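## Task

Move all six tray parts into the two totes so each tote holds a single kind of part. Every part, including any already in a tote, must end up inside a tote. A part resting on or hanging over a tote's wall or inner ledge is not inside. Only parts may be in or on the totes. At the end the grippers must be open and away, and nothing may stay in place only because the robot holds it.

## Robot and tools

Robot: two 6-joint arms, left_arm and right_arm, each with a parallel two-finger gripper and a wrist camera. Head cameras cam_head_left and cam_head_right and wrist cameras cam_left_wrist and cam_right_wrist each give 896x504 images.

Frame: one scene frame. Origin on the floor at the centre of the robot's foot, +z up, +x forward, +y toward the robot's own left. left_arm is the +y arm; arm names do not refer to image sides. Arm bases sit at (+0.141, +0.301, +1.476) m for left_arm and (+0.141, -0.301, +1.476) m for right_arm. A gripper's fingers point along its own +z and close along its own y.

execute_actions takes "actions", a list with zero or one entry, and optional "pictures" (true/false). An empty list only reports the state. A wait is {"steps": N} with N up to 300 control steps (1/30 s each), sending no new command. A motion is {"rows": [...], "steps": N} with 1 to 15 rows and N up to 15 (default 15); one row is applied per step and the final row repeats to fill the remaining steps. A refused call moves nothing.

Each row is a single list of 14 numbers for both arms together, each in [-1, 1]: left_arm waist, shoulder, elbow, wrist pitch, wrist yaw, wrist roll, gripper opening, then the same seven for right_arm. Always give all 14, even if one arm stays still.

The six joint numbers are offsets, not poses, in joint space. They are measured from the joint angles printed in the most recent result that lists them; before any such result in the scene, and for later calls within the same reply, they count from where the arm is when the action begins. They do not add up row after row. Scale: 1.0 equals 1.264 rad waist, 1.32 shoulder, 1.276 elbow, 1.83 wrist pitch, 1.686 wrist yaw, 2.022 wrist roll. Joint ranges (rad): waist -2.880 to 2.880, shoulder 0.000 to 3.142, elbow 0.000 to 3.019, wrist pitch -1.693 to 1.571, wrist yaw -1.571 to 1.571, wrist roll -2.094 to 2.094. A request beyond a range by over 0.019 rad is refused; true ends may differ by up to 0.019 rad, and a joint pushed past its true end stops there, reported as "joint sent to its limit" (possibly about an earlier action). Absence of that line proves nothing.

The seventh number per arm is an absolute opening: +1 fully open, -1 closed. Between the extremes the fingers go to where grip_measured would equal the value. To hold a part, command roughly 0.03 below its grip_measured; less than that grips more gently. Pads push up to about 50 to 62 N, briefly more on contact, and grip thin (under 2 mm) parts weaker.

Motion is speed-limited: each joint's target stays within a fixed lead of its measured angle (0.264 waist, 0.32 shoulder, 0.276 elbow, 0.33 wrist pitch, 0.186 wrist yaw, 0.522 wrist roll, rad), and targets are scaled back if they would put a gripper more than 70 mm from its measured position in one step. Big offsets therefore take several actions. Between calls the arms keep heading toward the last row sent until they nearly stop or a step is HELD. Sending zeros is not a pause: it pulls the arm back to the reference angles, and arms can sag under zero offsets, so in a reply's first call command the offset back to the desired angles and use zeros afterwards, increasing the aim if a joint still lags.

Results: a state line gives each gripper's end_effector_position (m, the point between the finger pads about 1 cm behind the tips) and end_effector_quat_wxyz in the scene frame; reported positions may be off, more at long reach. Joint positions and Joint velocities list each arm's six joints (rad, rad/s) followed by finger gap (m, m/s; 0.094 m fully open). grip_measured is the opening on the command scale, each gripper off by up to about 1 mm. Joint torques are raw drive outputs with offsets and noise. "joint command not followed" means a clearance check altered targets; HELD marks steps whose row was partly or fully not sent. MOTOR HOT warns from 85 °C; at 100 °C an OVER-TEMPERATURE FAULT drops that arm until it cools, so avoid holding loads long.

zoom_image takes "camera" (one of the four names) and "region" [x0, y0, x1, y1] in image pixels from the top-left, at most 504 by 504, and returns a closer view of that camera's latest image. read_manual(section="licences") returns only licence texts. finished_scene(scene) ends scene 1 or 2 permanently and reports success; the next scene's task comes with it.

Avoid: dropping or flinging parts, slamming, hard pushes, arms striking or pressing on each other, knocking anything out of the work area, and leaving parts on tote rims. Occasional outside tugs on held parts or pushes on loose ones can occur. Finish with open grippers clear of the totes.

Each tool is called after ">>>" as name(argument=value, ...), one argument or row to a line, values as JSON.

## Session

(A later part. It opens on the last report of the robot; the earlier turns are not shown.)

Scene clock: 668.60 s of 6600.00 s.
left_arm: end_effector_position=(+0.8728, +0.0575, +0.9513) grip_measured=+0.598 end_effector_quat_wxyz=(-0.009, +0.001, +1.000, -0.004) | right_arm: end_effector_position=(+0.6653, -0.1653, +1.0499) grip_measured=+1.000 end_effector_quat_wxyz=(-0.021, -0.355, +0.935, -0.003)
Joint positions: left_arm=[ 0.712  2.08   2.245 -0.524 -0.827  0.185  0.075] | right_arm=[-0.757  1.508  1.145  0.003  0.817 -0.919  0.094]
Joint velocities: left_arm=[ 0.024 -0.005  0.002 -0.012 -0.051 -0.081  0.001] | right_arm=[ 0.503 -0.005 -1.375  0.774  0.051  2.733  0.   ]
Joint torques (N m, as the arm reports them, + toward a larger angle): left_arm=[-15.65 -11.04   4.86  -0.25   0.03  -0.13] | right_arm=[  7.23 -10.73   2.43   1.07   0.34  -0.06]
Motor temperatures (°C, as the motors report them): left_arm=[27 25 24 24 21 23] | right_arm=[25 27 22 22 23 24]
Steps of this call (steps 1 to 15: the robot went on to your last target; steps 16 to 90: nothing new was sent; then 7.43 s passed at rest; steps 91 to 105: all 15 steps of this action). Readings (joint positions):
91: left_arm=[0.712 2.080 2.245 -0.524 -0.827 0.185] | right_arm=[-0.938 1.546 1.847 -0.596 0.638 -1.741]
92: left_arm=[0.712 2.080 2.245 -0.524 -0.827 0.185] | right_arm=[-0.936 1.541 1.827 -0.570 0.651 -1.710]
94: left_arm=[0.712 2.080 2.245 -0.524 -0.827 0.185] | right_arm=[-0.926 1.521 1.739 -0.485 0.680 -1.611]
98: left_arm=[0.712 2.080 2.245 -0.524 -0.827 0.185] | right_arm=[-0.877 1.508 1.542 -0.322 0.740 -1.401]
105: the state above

>>> execute_actions(
  actions=[
    {"rows": [[-0.01,-0.015,-0.005,0,0,0,0.7, 0.038,0.0,-0.045,0.045,0.008,0.25,1.0],[-0.022,-0.035,-0.015,0,-0.008,0,0.7, 0.042,0.03,-0.042,0.065,0.01,0.26,1.0],[-0.035,-0.055,-0.035,-0.002,-0.016,0,0.7, 0.046,0.065,-0.038,0.09,0.013,0.27,1.0],[-0.048,-0.075,-0.058,-0.003,-0.025,-0.003,0.7, 0.05,0.1,-0.034,0.115,0.016,0.28,1.0],[-0.06,-0.095,-0.08,-0.004,-0.034,-0.005,0.7, 0.054,0.14,-0.03,0.14,0.019,0.29,1.0],[-0.07,-0.115,-0.1,-0.005,-0.043,-0.007,0.8, 0.058,0.18,-0.026,0.165,0.022,0.3,1.0],[-0.08,-0.13,-0.125,-0.006,-0.052,-0.009,0.8, 0.061,0.22,-0.022,0.19,0.025,0.31,1.0],[-0.088,-0.145,-0.145,-0.007,-0.058,-0.011,0.9, 0.064,0.26,-0.018,0.215,0.027,0.315,1.0],[-0.094,-0.155,-0.16,-0.008,-0.063,-0.013,0.9, 0.066,0.295,-0.014,0.235,0.029,0.32,1.0],[-0.096,-0.163,-0.176,-0.009,-0.067,-0.014,1.0, 0.068,0.322,-0.01,0.252,0.03,0.321,1.0]], "steps": 15},
  ],
)

Scene clock: 673.67 s of 6600.00 s.
left_arm: end_effector_position=(+0.8878, +0.0796, +1.0519) grip_measured=+1.000 end_effector_quat_wxyz=(-0.001, +0.011, +1.000, +0.006) | right_arm: end_effector_position=(+0.5348, -0.0324, +0.9859) grip_measured=+1.000 end_effector_quat_wxyz=(-0.013, -0.061, +0.998, -0.011)
Joint positions: left_arm=[ 0.613  1.871  2.028 -0.526 -0.937  0.175  0.094] | right_arm=[-0.712  1.926  1.132  0.434  0.86  -0.303  0.094]
Joint velocities: left_arm=[-0.278 -0.298 -0.002 -0.002  0.022 -0.095  0.   ] | right_arm=[ 0.024  0.904 -0.032  0.105  0.007  0.125  0.   ]
Joint torques (N m, as the arm reports them, + toward a larger angle): left_arm=[-15.16  -9.82   2.51  -0.84  -0.08  -0.3 ] | right_arm=[ 11.54 -10.88  -1.25   1.12   0.37   0.02]
Motor temperatures (°C, as the motors report them): left_arm=[27 25 24 24 21 23] | right_arm=[25 27 22 22 23 24]
Steps of this call (steps 1 to 45: the robot went on to your last target; steps 46 to 110: nothing new was sent; then 0.90 s passed at rest; steps 111 to 125: all 15 steps of this action). Readings (joint positions):
111: left_arm=[0.712 2.080 2.245 -0.524 -0.827 0.185] | right_arm=[-0.715 1.507 1.084 0.066 0.823 -0.427]
112: left_arm=[0.712 2.078 2.243 -0.524 -0.831 0.185] | right_arm=[-0.715 1.509 1.084 0.075 0.826 -0.422]
114: left_arm=[0.710 2.060 2.212 -0.524 -0.854 0.185] | right_arm=[-0.715 1.531 1.090 0.131 0.837 -0.405]
118: left_arm=[0.691 1.988 2.114 -0.524 -0.906 0.185] | right_arm=[-0.715 1.654 1.123 0.272 0.849 -0.362]
125: the state above

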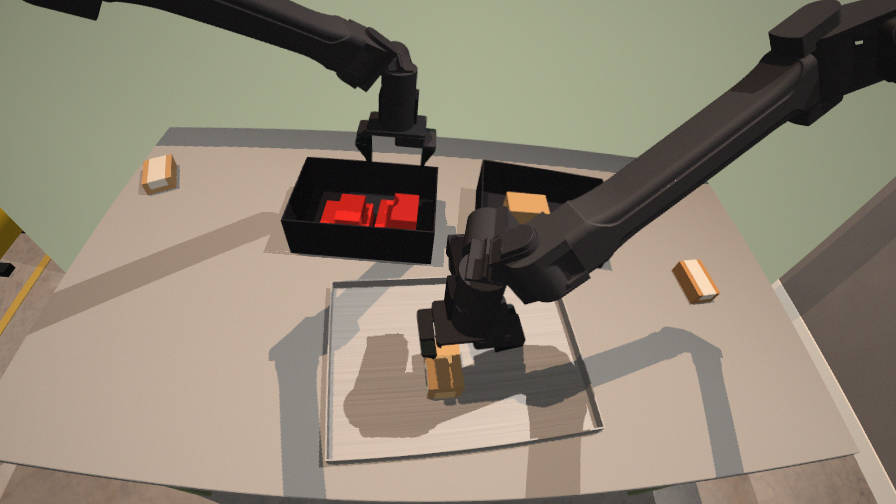

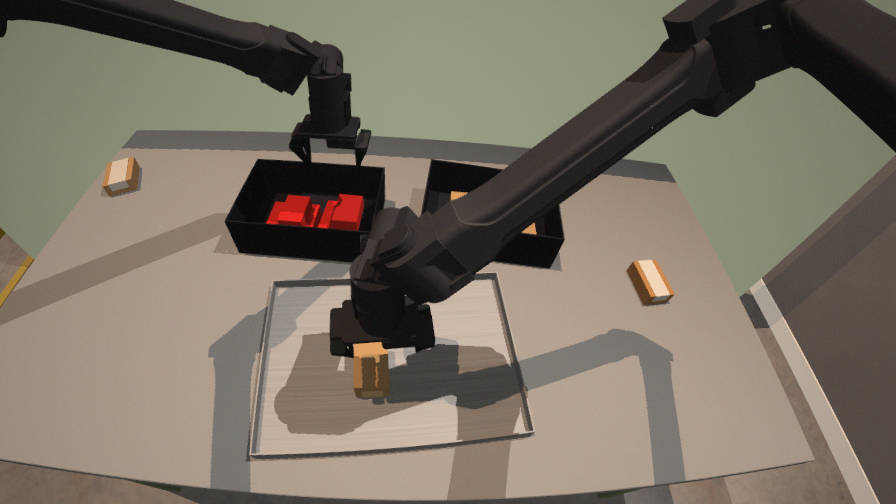

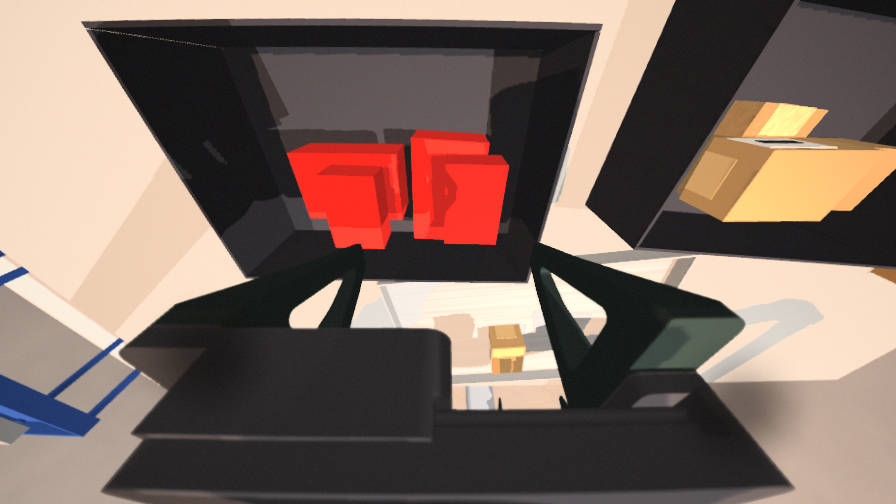

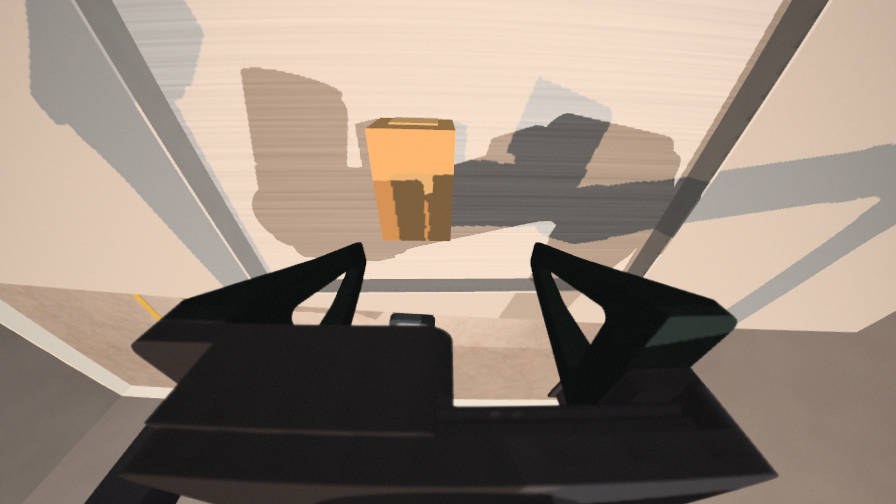

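>>> execute_actions(
  actions=[
    {"rows": [[-0.017,-0.01,-0.005,0,0,-0.009,1.0, 0.03,0.008,0,0.017,0.005,0.016,1.0],[-0.017,-0.03,-0.01,0,0,-0.009,1.0, 0.036,0.008,0,0.017,0.005,0.016,1.0],[-0.017,-0.05,-0.015,0,0,-0.009,1.0, 0.042,0.008,0,0.017,0.005,0.016,1.0],[-0.017,-0.075,-0.02,0,0,-0.009,1.0, 0.046,0.008,0,0.017,0.005,0.016,1.0],[-0.017,-0.1,-0.025,0,0,-0.009,1.0, 0.046,0.008,0,0.017,0.005,0.016,1.0],[-0.017,-0.125,-0.03,0,0,-0.009,1.0, 0.046,0.008,0,0.017,0.005,0.016,1.0],[-0.017,-0.15,-0.035,0,0,-0.009,1.0, 0.046,0.008,0,0.017,0.005,0.016,1.0],[-0.017,-0.17,-0.04,0,0,-0.009,1.0, 0.046,0.008,0,0.017,0.005,0.016,1.0],[-0.017,-0.19,-0.04,0,0,-0.009,1.0, 0.046,0.008,0,0.017,0.005,0.016,1.0],[-0.017,-0.2,-0.04,0,0,-0.009,1.0, 0.046,0.008,0,0.017,0.005,0.016,1.0]], "steps": 15},
  ],
)

Scene clock: 678.43 s of 6600.00 s.
left_arm: end_effector_position=(+0.9515, +0.1747, +1.1296) grip_measured=+1.000 end_effector_quat_wxyz=(+0.048, -0.051, +0.997, +0.006) | right_arm: end_effector_position=(+0.5311, -0.0148, +0.9956) grip_measured=+1.000 end_effector_quat_wxyz=(-0.007, -0.050, +0.999, -0.001)
Joint positions: left_arm=[ 0.596  1.662  1.975 -0.526 -0.938  0.172  0.094] | right_arm=[-0.683  1.943  1.129  0.455  0.864 -0.277  0.094]
Joint velocities: left_arm=[ 0.005 -0.659 -0.007  0.017 -0.022  0.007  0.   ] | right_arm=[-0.015 -0.024 -0.007 -0.012  0.007 -0.022  0.   ]
Joint torques (N m, as the arm reports them, + toward a larger angle): left_arm=[-12.82 -12.33   3.95  -0.08   0.07  -0.29] | right_arm=[12.15 -6.75 -1.3   0.81  0.26 -0.02]
Motor temperatures (°C, as the motors report them): left_arm=[27 25 24 24 21 23] | right_arm=[25 26 22 22 23 24]
Steps of this call (steps 1 to 30: the robot went on to your last target; steps 31 to 90: nothing new was sent; then 1.27 s passed at rest; steps 91 to 105: all 15 steps of this action). Readings (joint positions):
91: left_arm=[0.596 1.860 2.027 -0.526 -0.938 0.172] | right_arm=[-0.703 1.943 1.129 0.455 0.863 -0.277]
92: left_arm=[0.596 1.859 2.026 -0.526 -0.938 0.172] | right_arm=[-0.703 1.943 1.129 0.455 0.863 -0.277]
94: left_arm=[0.596 1.849 2.014 -0.526 -0.938 0.172] | right_arm=[-0.702 1.943 1.129 0.455 0.864 -0.277]
98: left_arm=[0.596 1.798 1.982 -0.526 -0.938 0.172] | right_arm=[-0.691 1.943 1.129 0.455 0.864 -0.277]
105: the state above

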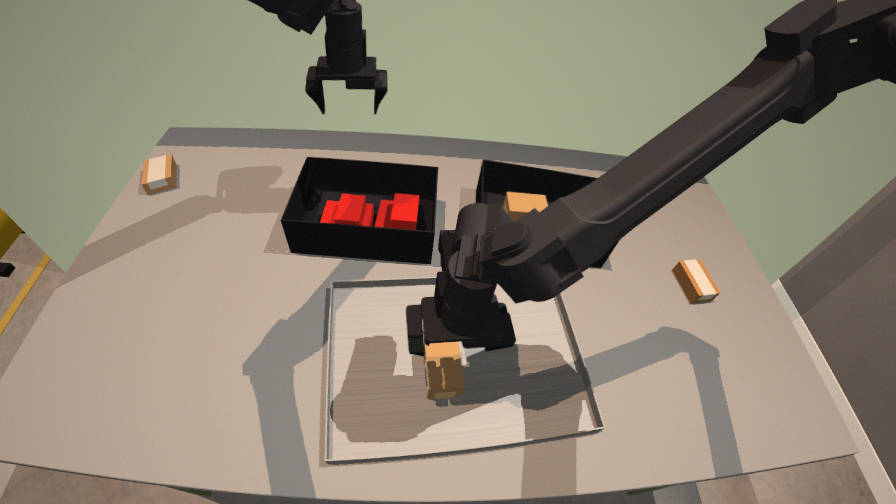

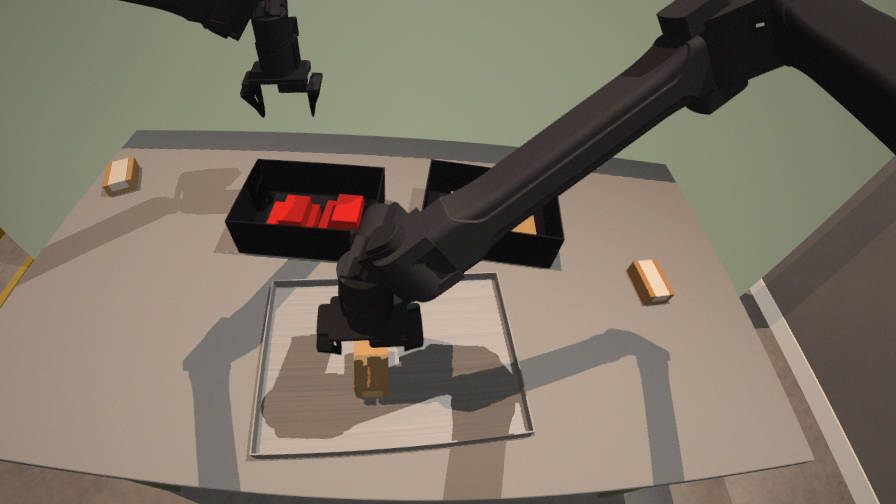

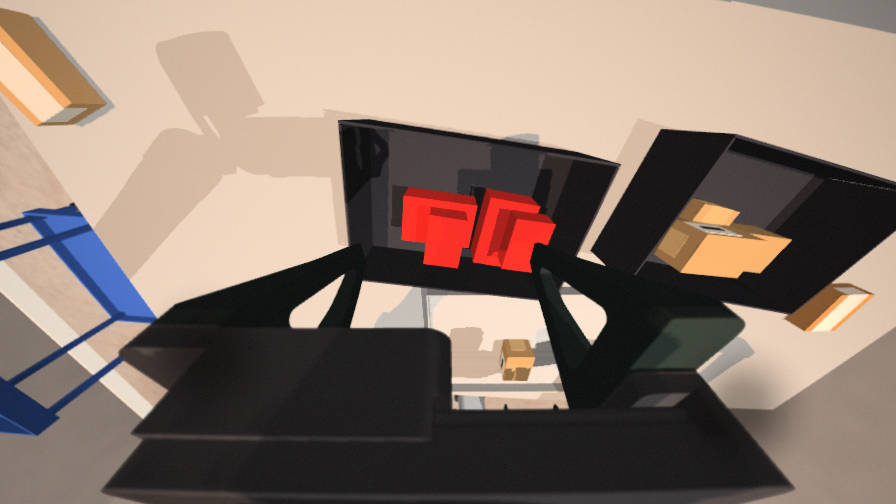

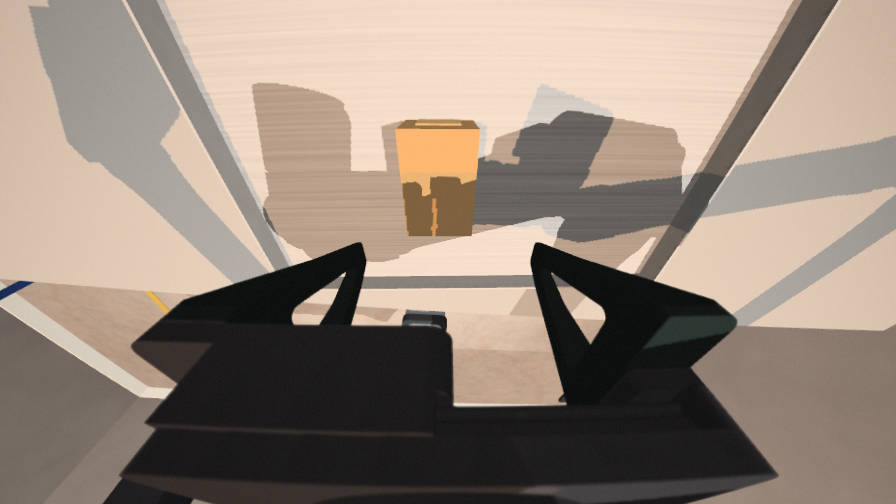

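>>> execute_actions(
  actions=[
    {"rows": [[0,-0.2,-0.04,0,0,0,1.0, -0.01,0.012,0.018,0,-0.006,-0.003,1.0],[0,-0.18,-0.04,0,0,0,1.0, -0.02,0.026,0.038,0,-0.013,-0.006,1.0],[0,-0.16,-0.04,0,0,0,1.0, -0.03,0.04,0.058,0,-0.021,-0.009,1.0],[0,-0.15,-0.04,0,0,0,1.0, -0.04,0.055,0.078,0,-0.029,-0.012,1.0],[0,-0.14,-0.04,0,0,0,1.0, -0.05,0.07,0.098,0,-0.037,-0.016,1.0],[0,-0.14,-0.04,0,0,0,1.0, -0.06,0.085,0.118,0,-0.045,-0.019,1.0],[0,-0.14,-0.04,0,0,0,1.0, -0.07,0.1,0.138,0,-0.052,-0.022,1.0],[0,-0.14,-0.04,0,0,0,1.0, -0.078,0.112,0.156,0,-0.058,-0.025,1.0],[0,-0.14,-0.04,0,0,0,1.0, -0.084,0.122,0.17,0,-0.063,-0.027,1.0],[0,-0.14,-0.04,0,0,0,1.0, -0.088,0.129,0.182,0,-0.067,-0.028,1.0]], "steps": 15},
  ],
  pictures=false,
)

>>> execute_actions(
  actions=[
    {"steps": 15},
  ],
)

Scene clock: 684.90 s of 6600.00 s.
left_arm: end_effector_position=(+0.9878, +0.2809, +1.2028) grip_measured=+1.000 end_effector_quat_wxyz=(+0.092, -0.113, +0.989, +0.013) | right_arm: end_effector_position=(+0.5408, -0.0076, +0.9003) grip_measured=+1.000 end_effector_quat_wxyz=(+0.002, -0.038, +0.999, -0.000)
Joint positions: left_arm=[ 0.596  1.455  1.92  -0.526 -0.937  0.171  0.094] | right_arm=[-0.791  2.111  1.357  0.455  0.756 -0.32   0.094]
Joint velocities: left_arm=[ 0.005 -0.015 -0.007  0.002 -0.007  0.022  0.   ] | right_arm=[-0.132  0.083  0.012 -0.002 -0.007 -0.095  0.   ]
Joint torques (N m, as the arm reports them, + toward a larger angle): left_arm=[-9.75 -9.57  4.77  0.06  0.03 -0.12] | right_arm=[10.09 -7.96 -1.19  0.59 -0.19 -0.1 ]
Motor temperatures (°C, as the motors report them): left_arm=[27 25 24 24 21 23] | right_arm=[25 26 21 22 23 24]
Steps of this call (steps 1 to 45: the robot went on to your last target; steps 46 to 110: nothing new was sent; then 2.30 s passed at rest; steps 111 to 125: all 15 steps of this action). Readings (joint positions):
111: left_arm=[0.596 1.608 1.975 -0.526 -0.937 0.171] | right_arm=[-0.683 1.943 1.130 0.455 0.863 -0.277]
112: left_arm=[0.596 1.597 1.959 -0.526 -0.937 0.171] | right_arm=[-0.683 1.946 1.137 0.455 0.857 -0.277]
114: left_arm=[0.596 1.566 1.931 -0.526 -0.937 0.171] | right_arm=[-0.687 1.965 1.174 0.455 0.833 -0.282]
118: left_arm=[0.596 1.507 1.920 -0.526 -0.937 0.171] | right_arm=[-0.718 2.034 1.286 0.455 0.779 -0.299]
125: the state above

Scene clock: 685.40 s of 6600.00 s.
left_arm: end_effector_position=(+0.9835, +0.2694, +1.1949) grip_measured=+1.000 end_effector_quat_wxyz=(+0.087, -0.105, +0.991, +0.012) | right_arm: end_effector_position=(+0.5384, -0.0090, +0.8983) grip_measured=+1.000 end_effector_quat_wxyz=(+0.000, -0.042, +0.999, -0.001)
Joint positions: left_arm=[ 0.596  1.475  1.92  -0.526 -0.937  0.171  0.094] | right_arm=[-0.795  2.114  1.357  0.455  0.755 -0.326  0.094]
Joint velocities: left_arm=[-0.005  0.005  0.007 -0.007 -0.022 -0.022  0.   ] | right_arm=[-0.005  0.005 -0.007 -0.002 -0.037  0.037  0.   ]
Joint torques (N m, as the arm reports them, + toward a larger angle): left_arm=[-10.03 -11.03   4.73   0.04   0.02  -0.13] | right_arm=[10.62 -7.21 -1.3   0.48 -0.13 -0.14]
Motor temperatures (°C, as the motors report them): left_arm=[27 25 24 24 21 23] | right_arm=[26 26 21 22 23 24]
Steps of this call (steps 1 to 15: the robot went on to your last target). Readings (joint positions):
1: left_arm=[0.596 1.456 1.920 -0.526 -0.937 0.171] | right_arm=[-0.794 2.113 1.357 0.455 0.756 -0.321]
2: left_arm=[0.596 1.458 1.920 -0.526 -0.937 0.171] | right_arm=[-0.795 2.114 1.357 0.455 0.756 -0.322]
4: left_arm=[0.596 1.463 1.920 -0.526 -0.937 0.171] | right_arm=[-0.795 2.114 1.357 0.455 0.756 -0.324]
8: left_arm=[0.596 1.472 1.920 -0.526 -0.937 0.171] | right_arm=[-0.795 2.114 1.357 0.455 0.755 -0.325]
15: the state above

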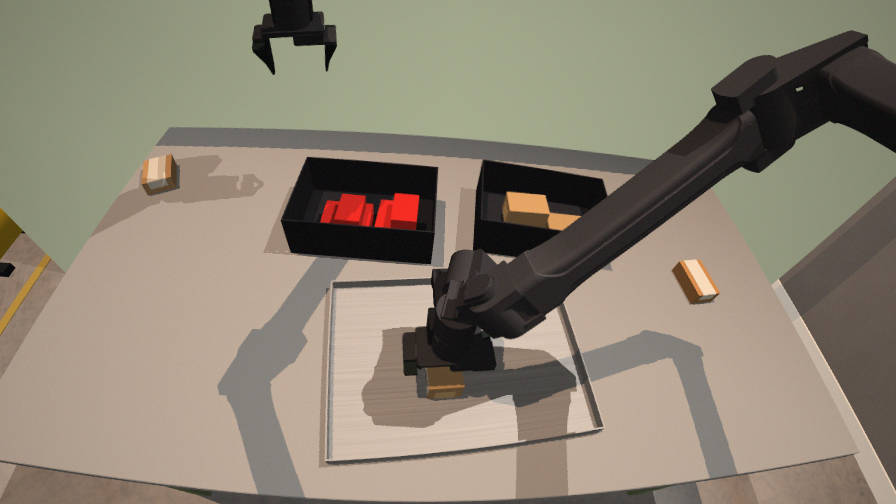

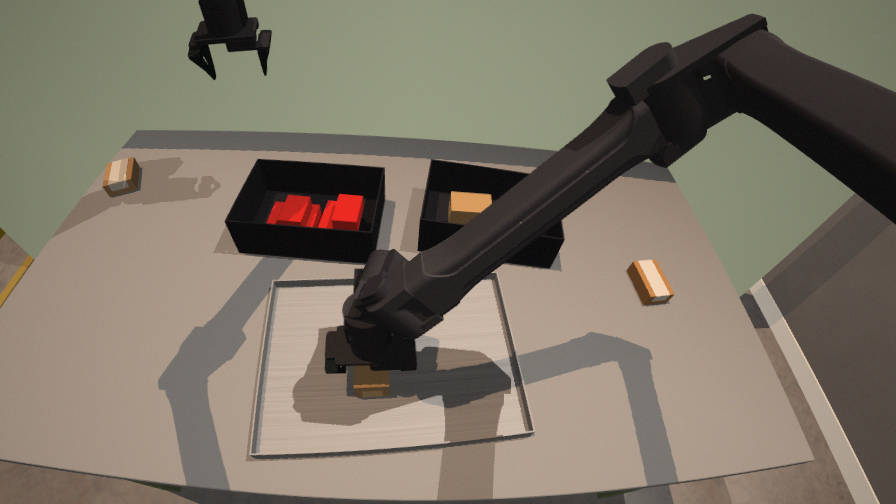

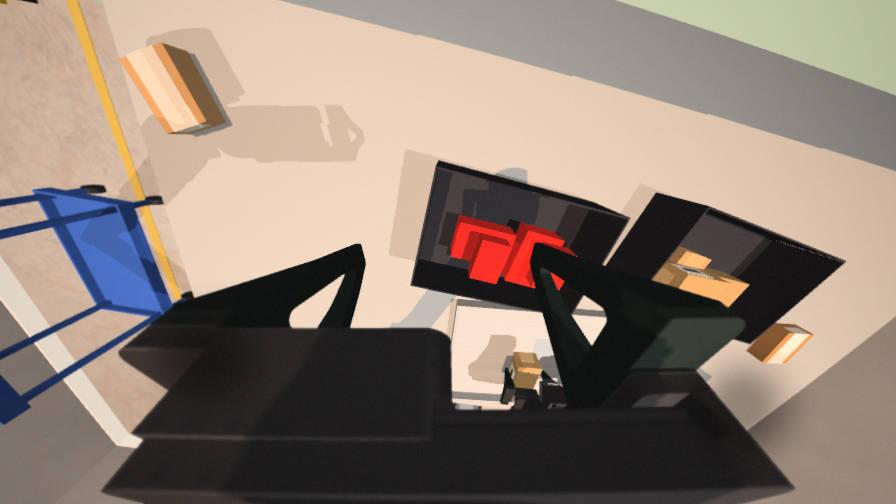

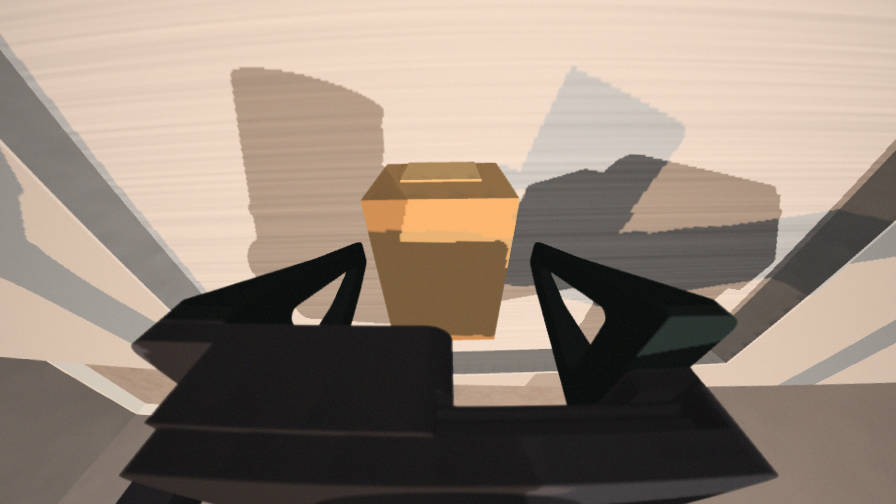

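>>> execute_actions(
  actions=[
    {"rows": [[0,0,0,0,0,0,1.0, 0,0,0,0,0,0,0.7],[0,0,0,0,0,0,1.0, 0,0,0,0,0,0,0.55],[0,0,0,0,0,0,1.0, 0,0,0,0,0,0,0.4],[0,0,0,0,0,0,1.0, 0,0,0,0,0,0,0.3],[0,0,0,0,0,0,1.0, 0,0,0,0,0,0,0.22],[0,0,0,0,0,0,1.0, 0,0,0,0,0,0,0.16],[0,0,0,0,0,0,1.0, 0,0,0,0,0,0,0.1]], "steps": 15},
  ],
  pictures=false,
)

Scene clock: 687.23 s of 6600.00 s.
left_arm: end_effector_position=(+0.9835, +0.2694, +1.1949) grip_measured=+1.000 end_effector_quat_wxyz=(+0.087, -0.105, +0.991, +0.012) | right_arm: end_effector_position=(+0.5384, -0.0089, +0.8983) grip_measured=+0.204 end_effector_quat_wxyz=(+0.000, -0.042, +0.999, -0.001)
Joint positions: left_arm=[ 0.596  1.475  1.92  -0.526 -0.937  0.171  0.094] | right_arm=[-0.795  2.114  1.357  0.455  0.755 -0.326  0.057]
Joint velocities: left_arm=[-0.015 -0.015  0.007 -0.017  0.051 -0.022  0.   ] | right_arm=[ 0.005 -0.015  0.002 -0.012 -0.022  0.022  0.001]
Joint torques (N m, as the arm reports them, + toward a larger angle): left_arm=[ -9.89 -11.2    4.4    0.03   0.05  -0.14] | right_arm=[ 9.96 -6.42 -1.66  0.44  0.07 -0.07]
Motor temperatures (°C, as the motors report them): left_arm=[27 25 24 24 21 23] | right_arm=[26 26 21 22 23 24]
Steps of this call (steps 1 to 15: the robot went on to your last target; steps 16 to 40: nothing new was sent; steps 41 to 55: all 15 steps of this action). Readings (joint positions):
41: left_arm=[0.596 1.475 1.920 -0.526 -0.937 0.171] | right_arm=[-0.795 2.114 1.357 0.455 0.755 -0.326]
42: left_arm=[0.596 1.475 1.920 -0.526 -0.937 0.171] | right_arm=[-0.795 2.114 1.357 0.455 0.755 -0.326]
44: left_arm=[0.596 1.475 1.920 -0.526 -0.937 0.171] | right_arm=[-0.795 2.114 1.357 0.455 0.755 -0.326]
48: left_arm=[0.596 1.475 1.920 -0.526 -0.937 0.171] | right_arm=[-0.795 2.114 1.357 0.455 0.755 -0.326]
55: the state above

>>> execute_actions(
  actions=[
    {"rows": [[0,0,0,0,0,0,1.0, 0,0,0,0,0,0,0.1],[0,0,0,0,0,0,1.0, 0,0,0,0,0,0,0.1],[0,0,0,0,0,0,1.0, 0,0,0,0,0,0,0.1],[0,0,0,0,0,0,1.0, 0.015,0,0,0,0,0,0.1],[0,0,0,0,0,0,1.0, 0.03,-0.01,-0.01,0,0.005,0,0.1],[0,0,0,0,0,0,1.0, 0.042,-0.025,-0.03,0,0.012,0,0.1],[0,0,0,0,0,0,1.0, 0.054,-0.04,-0.05,0,0.02,0,0.1],[0,0,0,0,0,0,1.0, 0.065,-0.055,-0.072,0,0.028,0,0.1],[0,0,0,0,0,0,1.0, 0.075,-0.07,-0.094,0,0.036,0,0.1],[0,0,0,0,0,0,1.0, 0.084,-0.085,-0.116,0,0.044,0,0.1],[0,0,0,0,0,0,1.0, 0.092,-0.1,-0.136,0,0.052,0,0.1],[0,0,0,0,0,0,1.0, 0.098,-0.112,-0.152,0,0.058,0,0.1],[0,0,0,0,0,0,1.0, 0.102,-0.122,-0.165,0,0.063,0,0.1],[0,0,0,0,0,0,1.0, 0.105,-0.13,-0.176,0,0.067,0,0.1]], "steps": 15},
  ],
  pictures=false,
)

Scene clock: 691.03 s of 6600.00 s.
left_arm: end_effector_position=(+0.9835, +0.2694, +1.1949) grip_measured=+1.000 end_effector_quat_wxyz=(+0.087, -0.105, +0.991, +0.012) | right_arm: end_effector_position=(+0.5234, -0.0172, +0.9774) grip_measured=+0.204 end_effector_quat_wxyz=(-0.014, -0.074, +0.997, -0.010)
Joint positions: left_arm=[ 0.596  1.475  1.92  -0.526 -0.937  0.171  0.094] | right_arm=[-0.708  1.978  1.158  0.455  0.862 -0.326  0.057]
Joint velocities: left_arm=[ 0.005  0.005  0.002 -0.002  0.007 -0.022  0.   ] | right_arm=[ 0.396 -0.435 -0.422 -0.017  0.095  0.007  0.   ]
Joint torques (N m, as the arm reports them, + toward a larger angle): left_arm=[-10.12 -11.27   4.42   0.04   0.05  -0.13] | right_arm=[ 9.93 -6.38 -1.6   0.36  0.2  -0.08]
Motor temperatures (°C, as the motors report them): left_arm=[27 25 24 24 21 23] | right_arm=[26 26 21 22 23 24]
Steps of this call (steps 1 to 15: the robot went on to your last target; steps 16 to 90: nothing new was sent; then 0.30 s passed at rest; steps 91 to 105: all 15 steps of this action). Readings (joint positions):
91: left_arm=[0.596 1.475 1.920 -0.526 -0.937 0.171] | right_arm=[-0.795 2.114 1.357 0.455 0.755 -0.326]
92: left_arm=[0.596 1.475 1.920 -0.526 -0.937 0.171] | right_arm=[-0.795 2.114 1.357 0.455 0.755 -0.326]
94: left_arm=[0.596 1.475 1.920 -0.526 -0.937 0.171] | right_arm=[-0.795 2.114 1.357 0.455 0.755 -0.326]
98: left_arm=[0.596 1.475 1.920 -0.526 -0.937 0.171] | right_arm=[-0.788 2.102 1.336 0.455 0.785 -0.326]
105: the state above

>>> execute_actions(
  actions=[
    {"rows": [[0,0,0,0,0,0,1.0, 0.03,-0.03,-0.02,0,0.004,0,0.14],[0,0,0,0,0,0,1.0, 0.03,-0.055,-0.022,-0.012,0.003,-0.03,0.16],[0,0,0,0,0,0,1.0, 0.028,-0.085,-0.025,-0.028,0.001,-0.07,0.165],[0,0,0,0,0,0,1.0, 0.025,-0.115,-0.028,-0.046,-0.001,-0.12,0.165],[0,0,0,0,0,0,1.0, 0.022,-0.15,-0.031,-0.066,-0.003,-0.17,0.165],[0,0,0,0,0,0,1.0, 0.019,-0.185,-0.034,-0.086,-0.006,-0.23,0.165],[0,0,0,0,0,0,1.0, 0.016,-0.22,-0.038,-0.106,-0.009,-0.29,0.165],[0,0,0,0,0,0,1.0, 0.013,-0.25,-0.042,-0.126,-0.012,-0.35,0.165],[0,0,0,0,0,0,1.0, 0.01,-0.28,-0.046,-0.146,-0.014,-0.41,0.165],[0,0,0,0,0,0,1.0, 0.007,-0.305,-0.049,-0.164,-0.016,-0.46,0.165],[0,0,0,0,0,0,1.0, 0.004,-0.33,-0.052,-0.18,-0.018,-0.51,0.165],[0,0,0,0,0,0,1.0, 0.001,-0.348,-0.054,-0.192,-0.02,-0.55,0.165],[0,0,0,0,0,0,1.0, -0.002,-0.36,-0.055,-0.202,-0.021,-0.58,0.165],[0,0,0,0,0,0,1.0, -0.004,-0.37,-0.056,-0.208,-0.021,-0.61,0.165]], "steps": 15},
  ],
  pictures=false,
)

Scene clock: 695.37 s of 6600.00 s.
left_arm: end_effector_position=(+0.9835, +0.2694, +1.1949) grip_measured=+1.000 end_effector_quat_wxyz=(+0.087, -0.105, +0.991, +0.012) | right_arm: end_effector_position=(+0.6577, -0.1160, +1.0683) grip_measured=+0.204 end_effector_quat_wxyz=(+0.014, -0.456, +0.890, +0.009)
Joint positions: left_arm=[ 0.596  1.475  1.92  -0.526 -0.937  0.171  0.094] | right_arm=[-0.68   1.552  1.108  0.121  0.831 -1.148  0.057]
Joint velocities: left_arm=[-0.005  0.005 -0.002 -0.017 -0.051 -0.022  0.   ] | right_arm=[-0.132 -1.226 -0.007 -0.535 -0.007 -2.777 -0.001]
Joint torques (N m, as the arm reports them, + toward a larger angle): left_arm=[ -9.94 -11.24   4.4    0.04   0.05  -0.13] | right_arm=[ 5.24 -7.51 -1.34  0.03 -0.22 -0.05]
Motor temperatures (°C, as the motors report them): left_arm=[27 25 24 24 21 23] | right_arm=[26 26 21 22 23 24]
Steps of this call (steps 1 to 30: the robot went on to your last target; steps 31 to 90: nothing new was sent; then 0.83 s passed at rest; steps 91 to 105: all 15 steps of this action). Readings (joint positions):
91: left_arm=[0.596 1.475 1.920 -0.526 -0.937 0.171] | right_arm=[-0.673 1.949 1.144 0.455 0.865 -0.326]
92: left_arm=[0.596 1.475 1.920 -0.526 -0.937 0.171] | right_arm=[-0.673 1.947 1.144 0.453 0.865 -0.334]
94: left_arm=[0.596 1.475 1.920 -0.526 -0.937 0.171] | right_arm=[-0.673 1.932 1.140 0.423 0.864 -0.391]
98: left_arm=[0.596 1.475 1.920 -0.526 -0.937 0.171] | right_arm=[-0.673 1.828 1.114 0.317 0.854 -0.609]
105: the state above

>>> execute_actions(
  actions=[
    {"rows": [[0,0,0,0,0,0,1.0, -0.026,-0.048,0.0,-0.035,-0.004,-0.21,0.165],[0,0,0,0,0,0,1.0, -0.03,-0.048,0.04,-0.055,-0.01,-0.22,0.165],[0,0,0,0,0,0,1.0, -0.037,-0.048,0.09,-0.085,-0.018,-0.23,0.165],[0,0,0,0,0,0,1.0, -0.046,-0.048,0.14,-0.115,-0.027,-0.24,0.165],[0,0,0,0,0,0,1.0, -0.057,-0.048,0.195,-0.15,-0.037,-0.25,0.165],[0,0,0,0,0,0,1.0, -0.07,-0.048,0.25,-0.185,-0.047,-0.258,0.165],[0,0,0,0,0,0,1.0, -0.084,-0.046,0.305,-0.22,-0.057,-0.266,0.165],[0,0,0,0,0,0,1.0, -0.099,-0.044,0.36,-0.255,-0.067,-0.273,0.165],[0,0,0,0,0,0,1.0, -0.114,-0.041,0.41,-0.288,-0.077,-0.28,0.165],[0,0,0,0,0,0,1.0, -0.129,-0.038,0.455,-0.318,-0.086,-0.285,0.165],[0,0,0,0,0,0,1.0, -0.143,-0.035,0.495,-0.344,-0.094,-0.29,0.165],[0,0,0,0,0,0,1.0, -0.156,-0.032,0.53,-0.365,-0.101,-0.293,0.165],[0,0,0,0,0,0,1.0, -0.166,-0.03,0.555,-0.381,-0.107,-0.296,0.165],[0,0,0,0,0,0,1.0, -0.173,-0.028,0.572,-0.392,-0.111,-0.298,0.165],[0,0,0,0,0,0,1.0, -0.178,-0.026,0.582,-0.398,-0.114,-0.298,0.165]], "steps": 15},
  ],
  pictures=false,
)

>>> execute_actions(
  actions=[
    {"steps": 20},
  ],
)

Scene clock: 701.27 s of 6600.00 s.
left_arm: end_effector_position=(+0.9835, +0.2694, +1.1949) grip_measured=+1.000 end_effector_quat_wxyz=(+0.087, -0.105, +0.991, +0.012) | right_arm: end_effector_position=(+0.8598, -0.2452, +1.0592) grip_measured=+0.204 end_effector_quat_wxyz=(+0.031, -0.652, +0.757, +0.017)
Joint positions: left_arm=[ 0.596  1.475  1.92  -0.526 -0.937  0.171  0.094] | right_arm=[-0.815  1.51   1.676 -0.454  0.663 -1.677  0.057]
Joint velocities: left_arm=[-0.015 -0.015  0.017 -0.002 -0.037 -0.051  0.   ] | right_arm=[-0.523 -0.005  1.404 -1.179 -0.33  -0.227  0.   ]
Joint torques (N m, as the arm reports them, + toward a larger angle): left_arm=[ -9.97 -11.2    4.41   0.03   0.05  -0.14] | right_arm=[  4.9  -14.18   4.28   0.37  -0.15  -0.13]
Motor temperatures (°C, as the motors report them): left_arm=[26 25 24 24 21 23] | right_arm=[25 26 21 22 23 24]
Steps of this call (steps 1 to 45: the robot went on to your last target; steps 46 to 110: nothing new was sent; then 1.73 s passed at rest; steps 111 to 125: all 15 steps of this action). Readings (joint positions):
111: left_arm=[0.596 1.475 1.920 -0.526 -0.937 0.171] | right_arm=[-0.702 1.490 1.089 0.078 0.831 -1.554]
112: left_arm=[0.596 1.475 1.920 -0.526 -0.937 0.171] | right_arm=[-0.702 1.490 1.096 0.065 0.826 -1.560]
114: left_arm=[0.596 1.475 1.920 -0.526 -0.937 0.171] | right_arm=[-0.704 1.496 1.145 -0.004 0.804 -1.579]
118: left_arm=[0.596 1.475 1.920 -0.526 -0.937 0.171] | right_arm=[-0.723 1.510 1.325 -0.155 0.754 -1.615]
125: the state above

Scene clock: 701.93 s of 6600.00 s.
left_arm: end_effector_position=(+0.9835, +0.2694, +1.1949) grip_measured=+1.000 end_effector_quat_wxyz=(+0.087, -0.105, +0.991, +0.012) | right_arm: end_effector_position=(+0.9005, -0.3338, +1.0541) grip_measured=+0.204 end_effector_quat_wxyz=(+0.002, -0.661, +0.751, -0.008)
Joint positions: left_arm=[ 0.596  1.475  1.92  -0.526 -0.937  0.171  0.094] | right_arm=[-0.915  1.509  1.854 -0.598  0.643 -1.742  0.057]
Joint velocities: left_arm=[-0.015  0.005 -0.002 -0.012  0.051 -0.037  0.   ] | right_arm=[-0.005 -0.024  0.007 -0.017  0.022  0.037  0.001]
Joint torques (N m, as the arm reports them, + toward a larger angle): left_arm=[ -9.99 -11.23   4.42   0.04   0.05  -0.13] | right_arm=[  5.95 -15.67   3.7    0.18  -0.18  -0.12]
Motor temperatures (°C, as the motors report them): left_arm=[26 25 24 24 21 23] | right_arm=[25 26 21 22 23 24]
Steps of this call (steps 1 to 20: the robot went on to your last target). Readings (joint positions):
1: left_arm=[0.596 1.475 1.920 -0.526 -0.937 0.171] | right_arm=[-0.834 1.510 1.725 -0.494 0.653 -1.688]
2: left_arm=[0.596 1.475 1.920 -0.526 -0.937 0.171] | right_arm=[-0.853 1.510 1.769 -0.530 0.647 -1.698]
4: left_arm=[0.596 1.475 1.920 -0.526 -0.937 0.171] | right_arm=[-0.888 1.508 1.834 -0.565 0.646 -1.714]
8: left_arm=[0.596 1.475 1.920 -0.526 -0.937 0.171] | right_arm=[-0.915 1.499 1.858 -0.583 0.646 -1.730]
20: the state above

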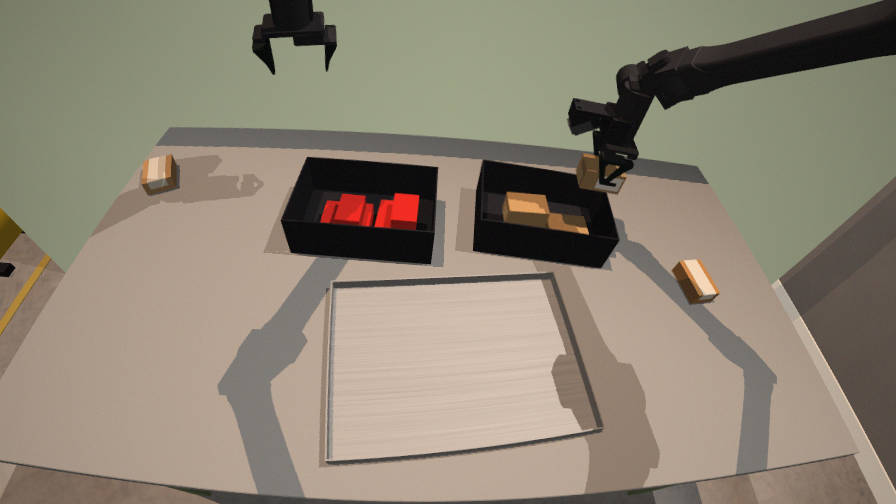

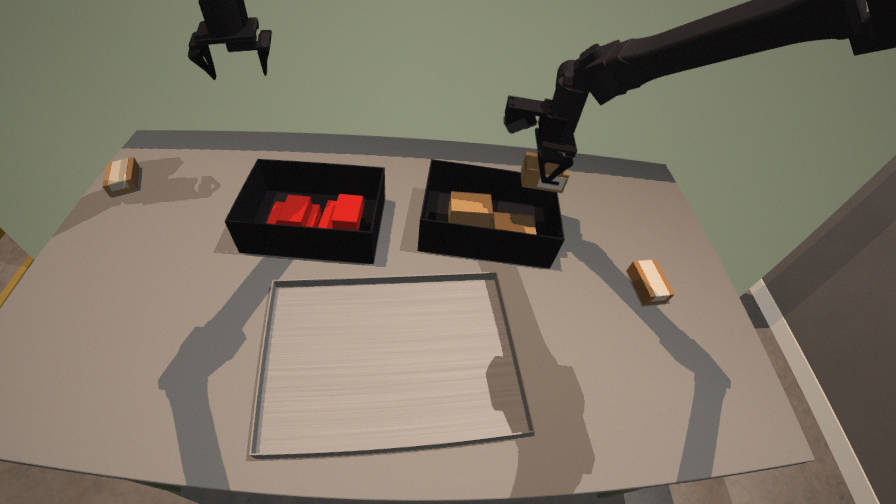

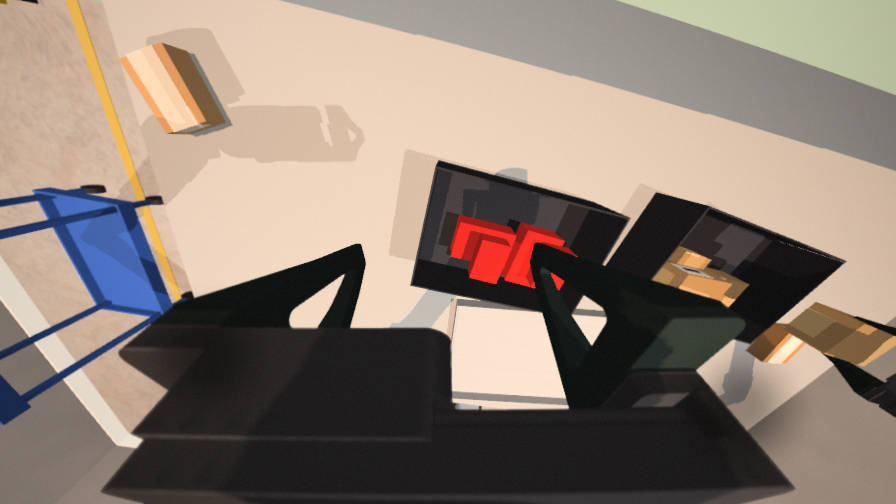

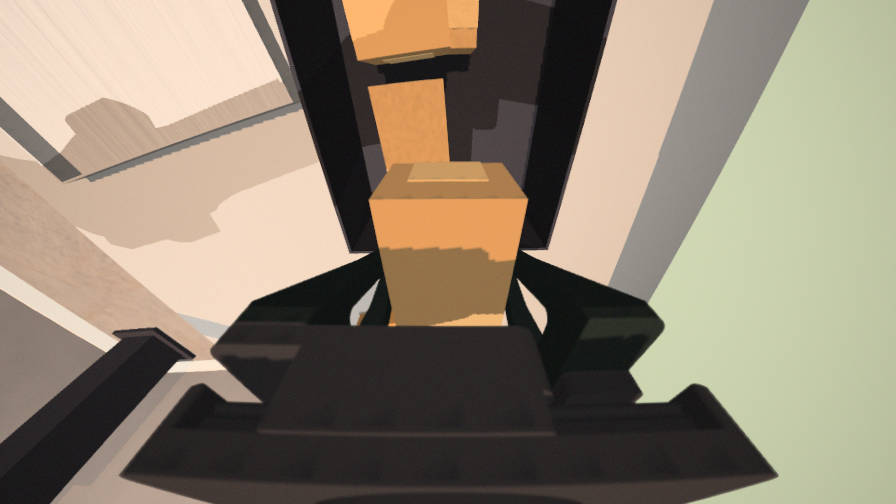

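>>> execute_actions(
  actions=[
    {"rows": [[0,0,0,0,0,0,1.0, -0.003,0.015,0.008,0.004,-0.004,-0.002,0.165],[0,0,0,0,0,0,1.0, -0.007,0.03,0.017,0.008,-0.008,-0.004,0.165],[0,0,0,0,0,0,1.0, -0.012,0.045,0.026,0.013,-0.013,-0.006,0.165],[0,0,0,0,0,0,1.0, -0.018,0.06,0.035,0.018,-0.018,-0.008,0.165],[0,0,0,0,0,0,1.0, -0.024,0.075,0.044,0.023,-0.023,-0.01,0.165],[0,0,0,0,0,0,1.0, -0.03,0.088,0.052,0.027,-0.027,-0.012,0.165],[0,0,0,0,0,0,1.0, -0.035,0.1,0.06,0.031,-0.031,-0.013,0.165],[0,0,0,0,0,0,1.0, -0.04,0.11,0.066,0.034,-0.034,-0.014,0.165],[0,0,0,0,0,0,1.0, -0.044,0.119,0.071,0.036,-0.036,-0.015,0.165],[0,0,0,0,0,0,1.0, -0.046,0.125,0.075,0.037,-0.038,-0.015,0.165]], "steps": 15},
  ],
  pictures=false,
)

>>> execute_actions(
  actions=[
    {"steps": 15},
  ],
)

Scene clock: 712.53 s of 6600.00 s.
left_arm: end_effector_position=(+0.9835, +0.2694, +1.1949) grip_measured=+1.000 end_effector_quat_wxyz=(+0.087, -0.105, +0.991, +0.012) | right_arm: end_effector_position=(+0.8696, -0.2902, +0.9655) grip_measured=+0.204 end_effector_quat_wxyz=(-0.005, -0.675, +0.738, +0.015)
Joint positions: left_arm=[ 0.596  1.475  1.92  -0.526 -0.937  0.171  0.094] | right_arm=[-0.964  1.688  1.925 -0.539  0.584 -1.763  0.057]
Joint velocities: left_arm=[-0.024 -0.015 -0.007 -0.007 -0.037 -0.066  0.   ] | right_arm=[-0.063  0.21  -0.012 -0.017 -0.007  0.081 -0.   ]
Joint torques (N m, as the arm reports them, + toward a larger angle): left_arm=[ -9.89 -11.21   4.4    0.05   0.05  -0.13] | right_arm=[  5.49 -17.82   5.07   0.82  -0.26  -0.1 ]
Motor temperatures (°C, as the motors report them): left_arm=[26 26 24 24 21 23] | right_arm=[25 26 22 22 23 24]
Steps of this call (steps 1 to 15: the robot went on to your last target; steps 16 to 90: nothing new was sent; then 7.10 s passed at rest; steps 91 to 105: all 15 steps of this action). Readings (joint positions):
91: left_arm=[0.596 1.475 1.920 -0.526 -0.937 0.171] | right_arm=[-0.915 1.510 1.854 -0.598 0.642 -1.743]
92: left_arm=[0.596 1.475 1.920 -0.526 -0.937 0.171] | right_arm=[-0.915 1.511 1.854 -0.598 0.639 -1.743]
94: left_arm=[0.596 1.475 1.920 -0.526 -0.937 0.171] | right_arm=[-0.916 1.522 1.861 -0.590 0.626 -1.745]
98: left_arm=[0.596 1.475 1.920 -0.526 -0.937 0.171] | right_arm=[-0.927 1.585 1.907 -0.557 0.595 -1.753]
105: the state above

Scene clock: 713.03 s of 6600.00 s.
left_arm: end_effector_position=(+0.9835, +0.2694, +1.1949) grip_measured=+1.000 end_effector_quat_wxyz=(+0.087, -0.105, +0.991, +0.012) | right_arm: end_effector_position=(+0.8660, -0.2867, +0.9606) grip_measured=+0.204 end_effector_quat_wxyz=(-0.007, -0.677, +0.736, +0.018)
Joint positions: left_arm=[ 0.596  1.475  1.92  -0.526 -0.937  0.171  0.094] | right_arm=[-0.965  1.698  1.927 -0.539  0.582 -1.765  0.057]
Joint velocities: left_arm=[-0.015 -0.005 -0.012 -0.007 -0.051 -0.081  0.   ] | right_arm=[-0.015 -0.015 -0.007  0.012 -0.066  0.007 -0.   ]
Joint torques (N m, as the arm reports them, + toward a larger angle): left_arm=[ -9.86 -11.37   4.43   0.05   0.05  -0.14] | right_arm=[  6.16 -17.53   4.84   0.64  -0.2   -0.17]
Motor temperatures (°C, as the motors report them): left_arm=[26 26 24 24 21 23] | right_arm=[25 26 22 22 23 24]
Steps of this call (steps 1 to 15: the robot went on to your last target). Readings (joint positions):
1: left_arm=[0.596 1.475 1.920 -0.526 -0.937 0.171] | right_arm=[-0.965 1.694 1.925 -0.539 0.584 -1.764]
2: left_arm=[0.596 1.475 1.920 -0.526 -0.937 0.171] | right_arm=[-0.965 1.698 1.925 -0.539 0.584 -1.764]
4: left_arm=[0.596 1.475 1.920 -0.526 -0.937 0.171] | right_arm=[-0.965 1.699 1.925 -0.539 0.582 -1.765]
8: left_arm=[0.596 1.475 1.920 -0.526 -0.937 0.171] | right_arm=[-0.965 1.698 1.927 -0.539 0.582 -1.765]
15: the state above

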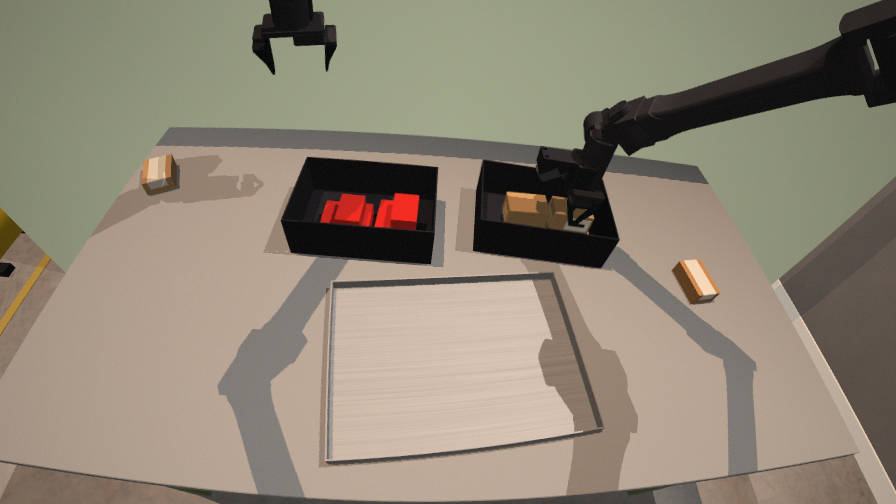

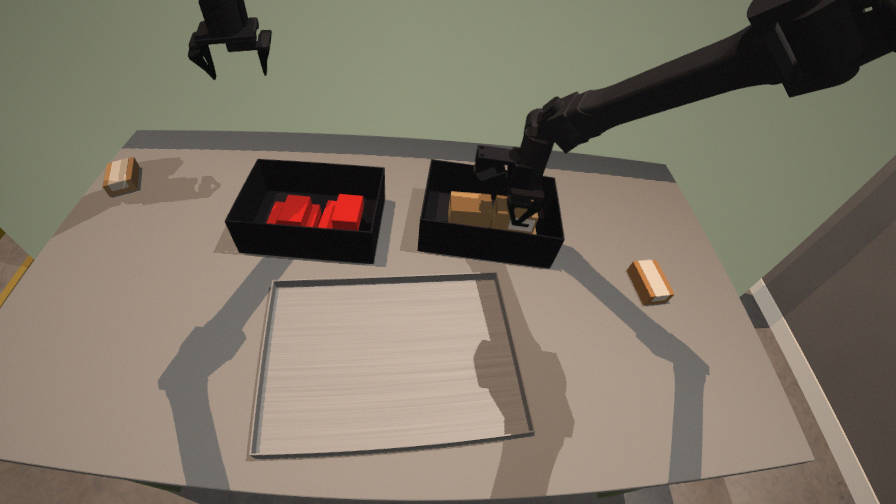

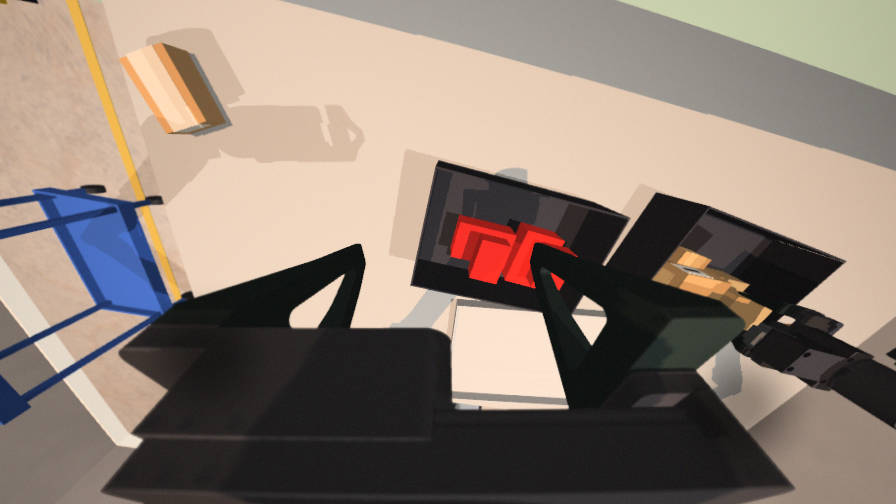

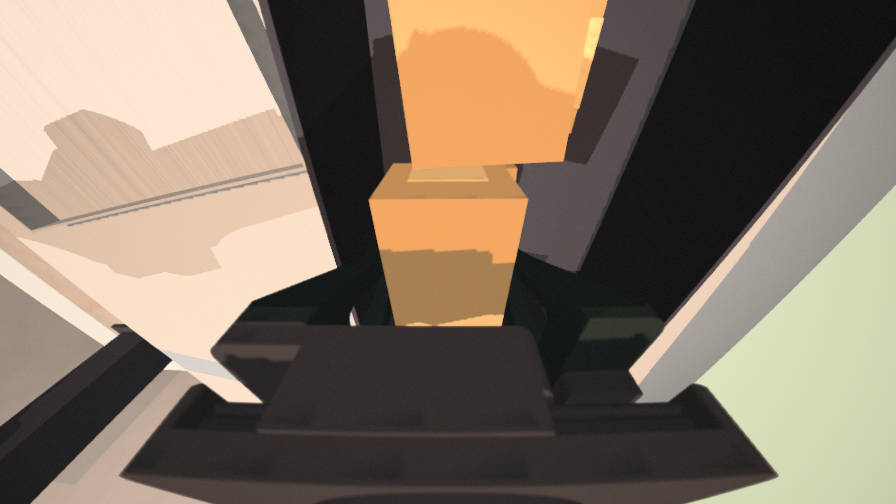

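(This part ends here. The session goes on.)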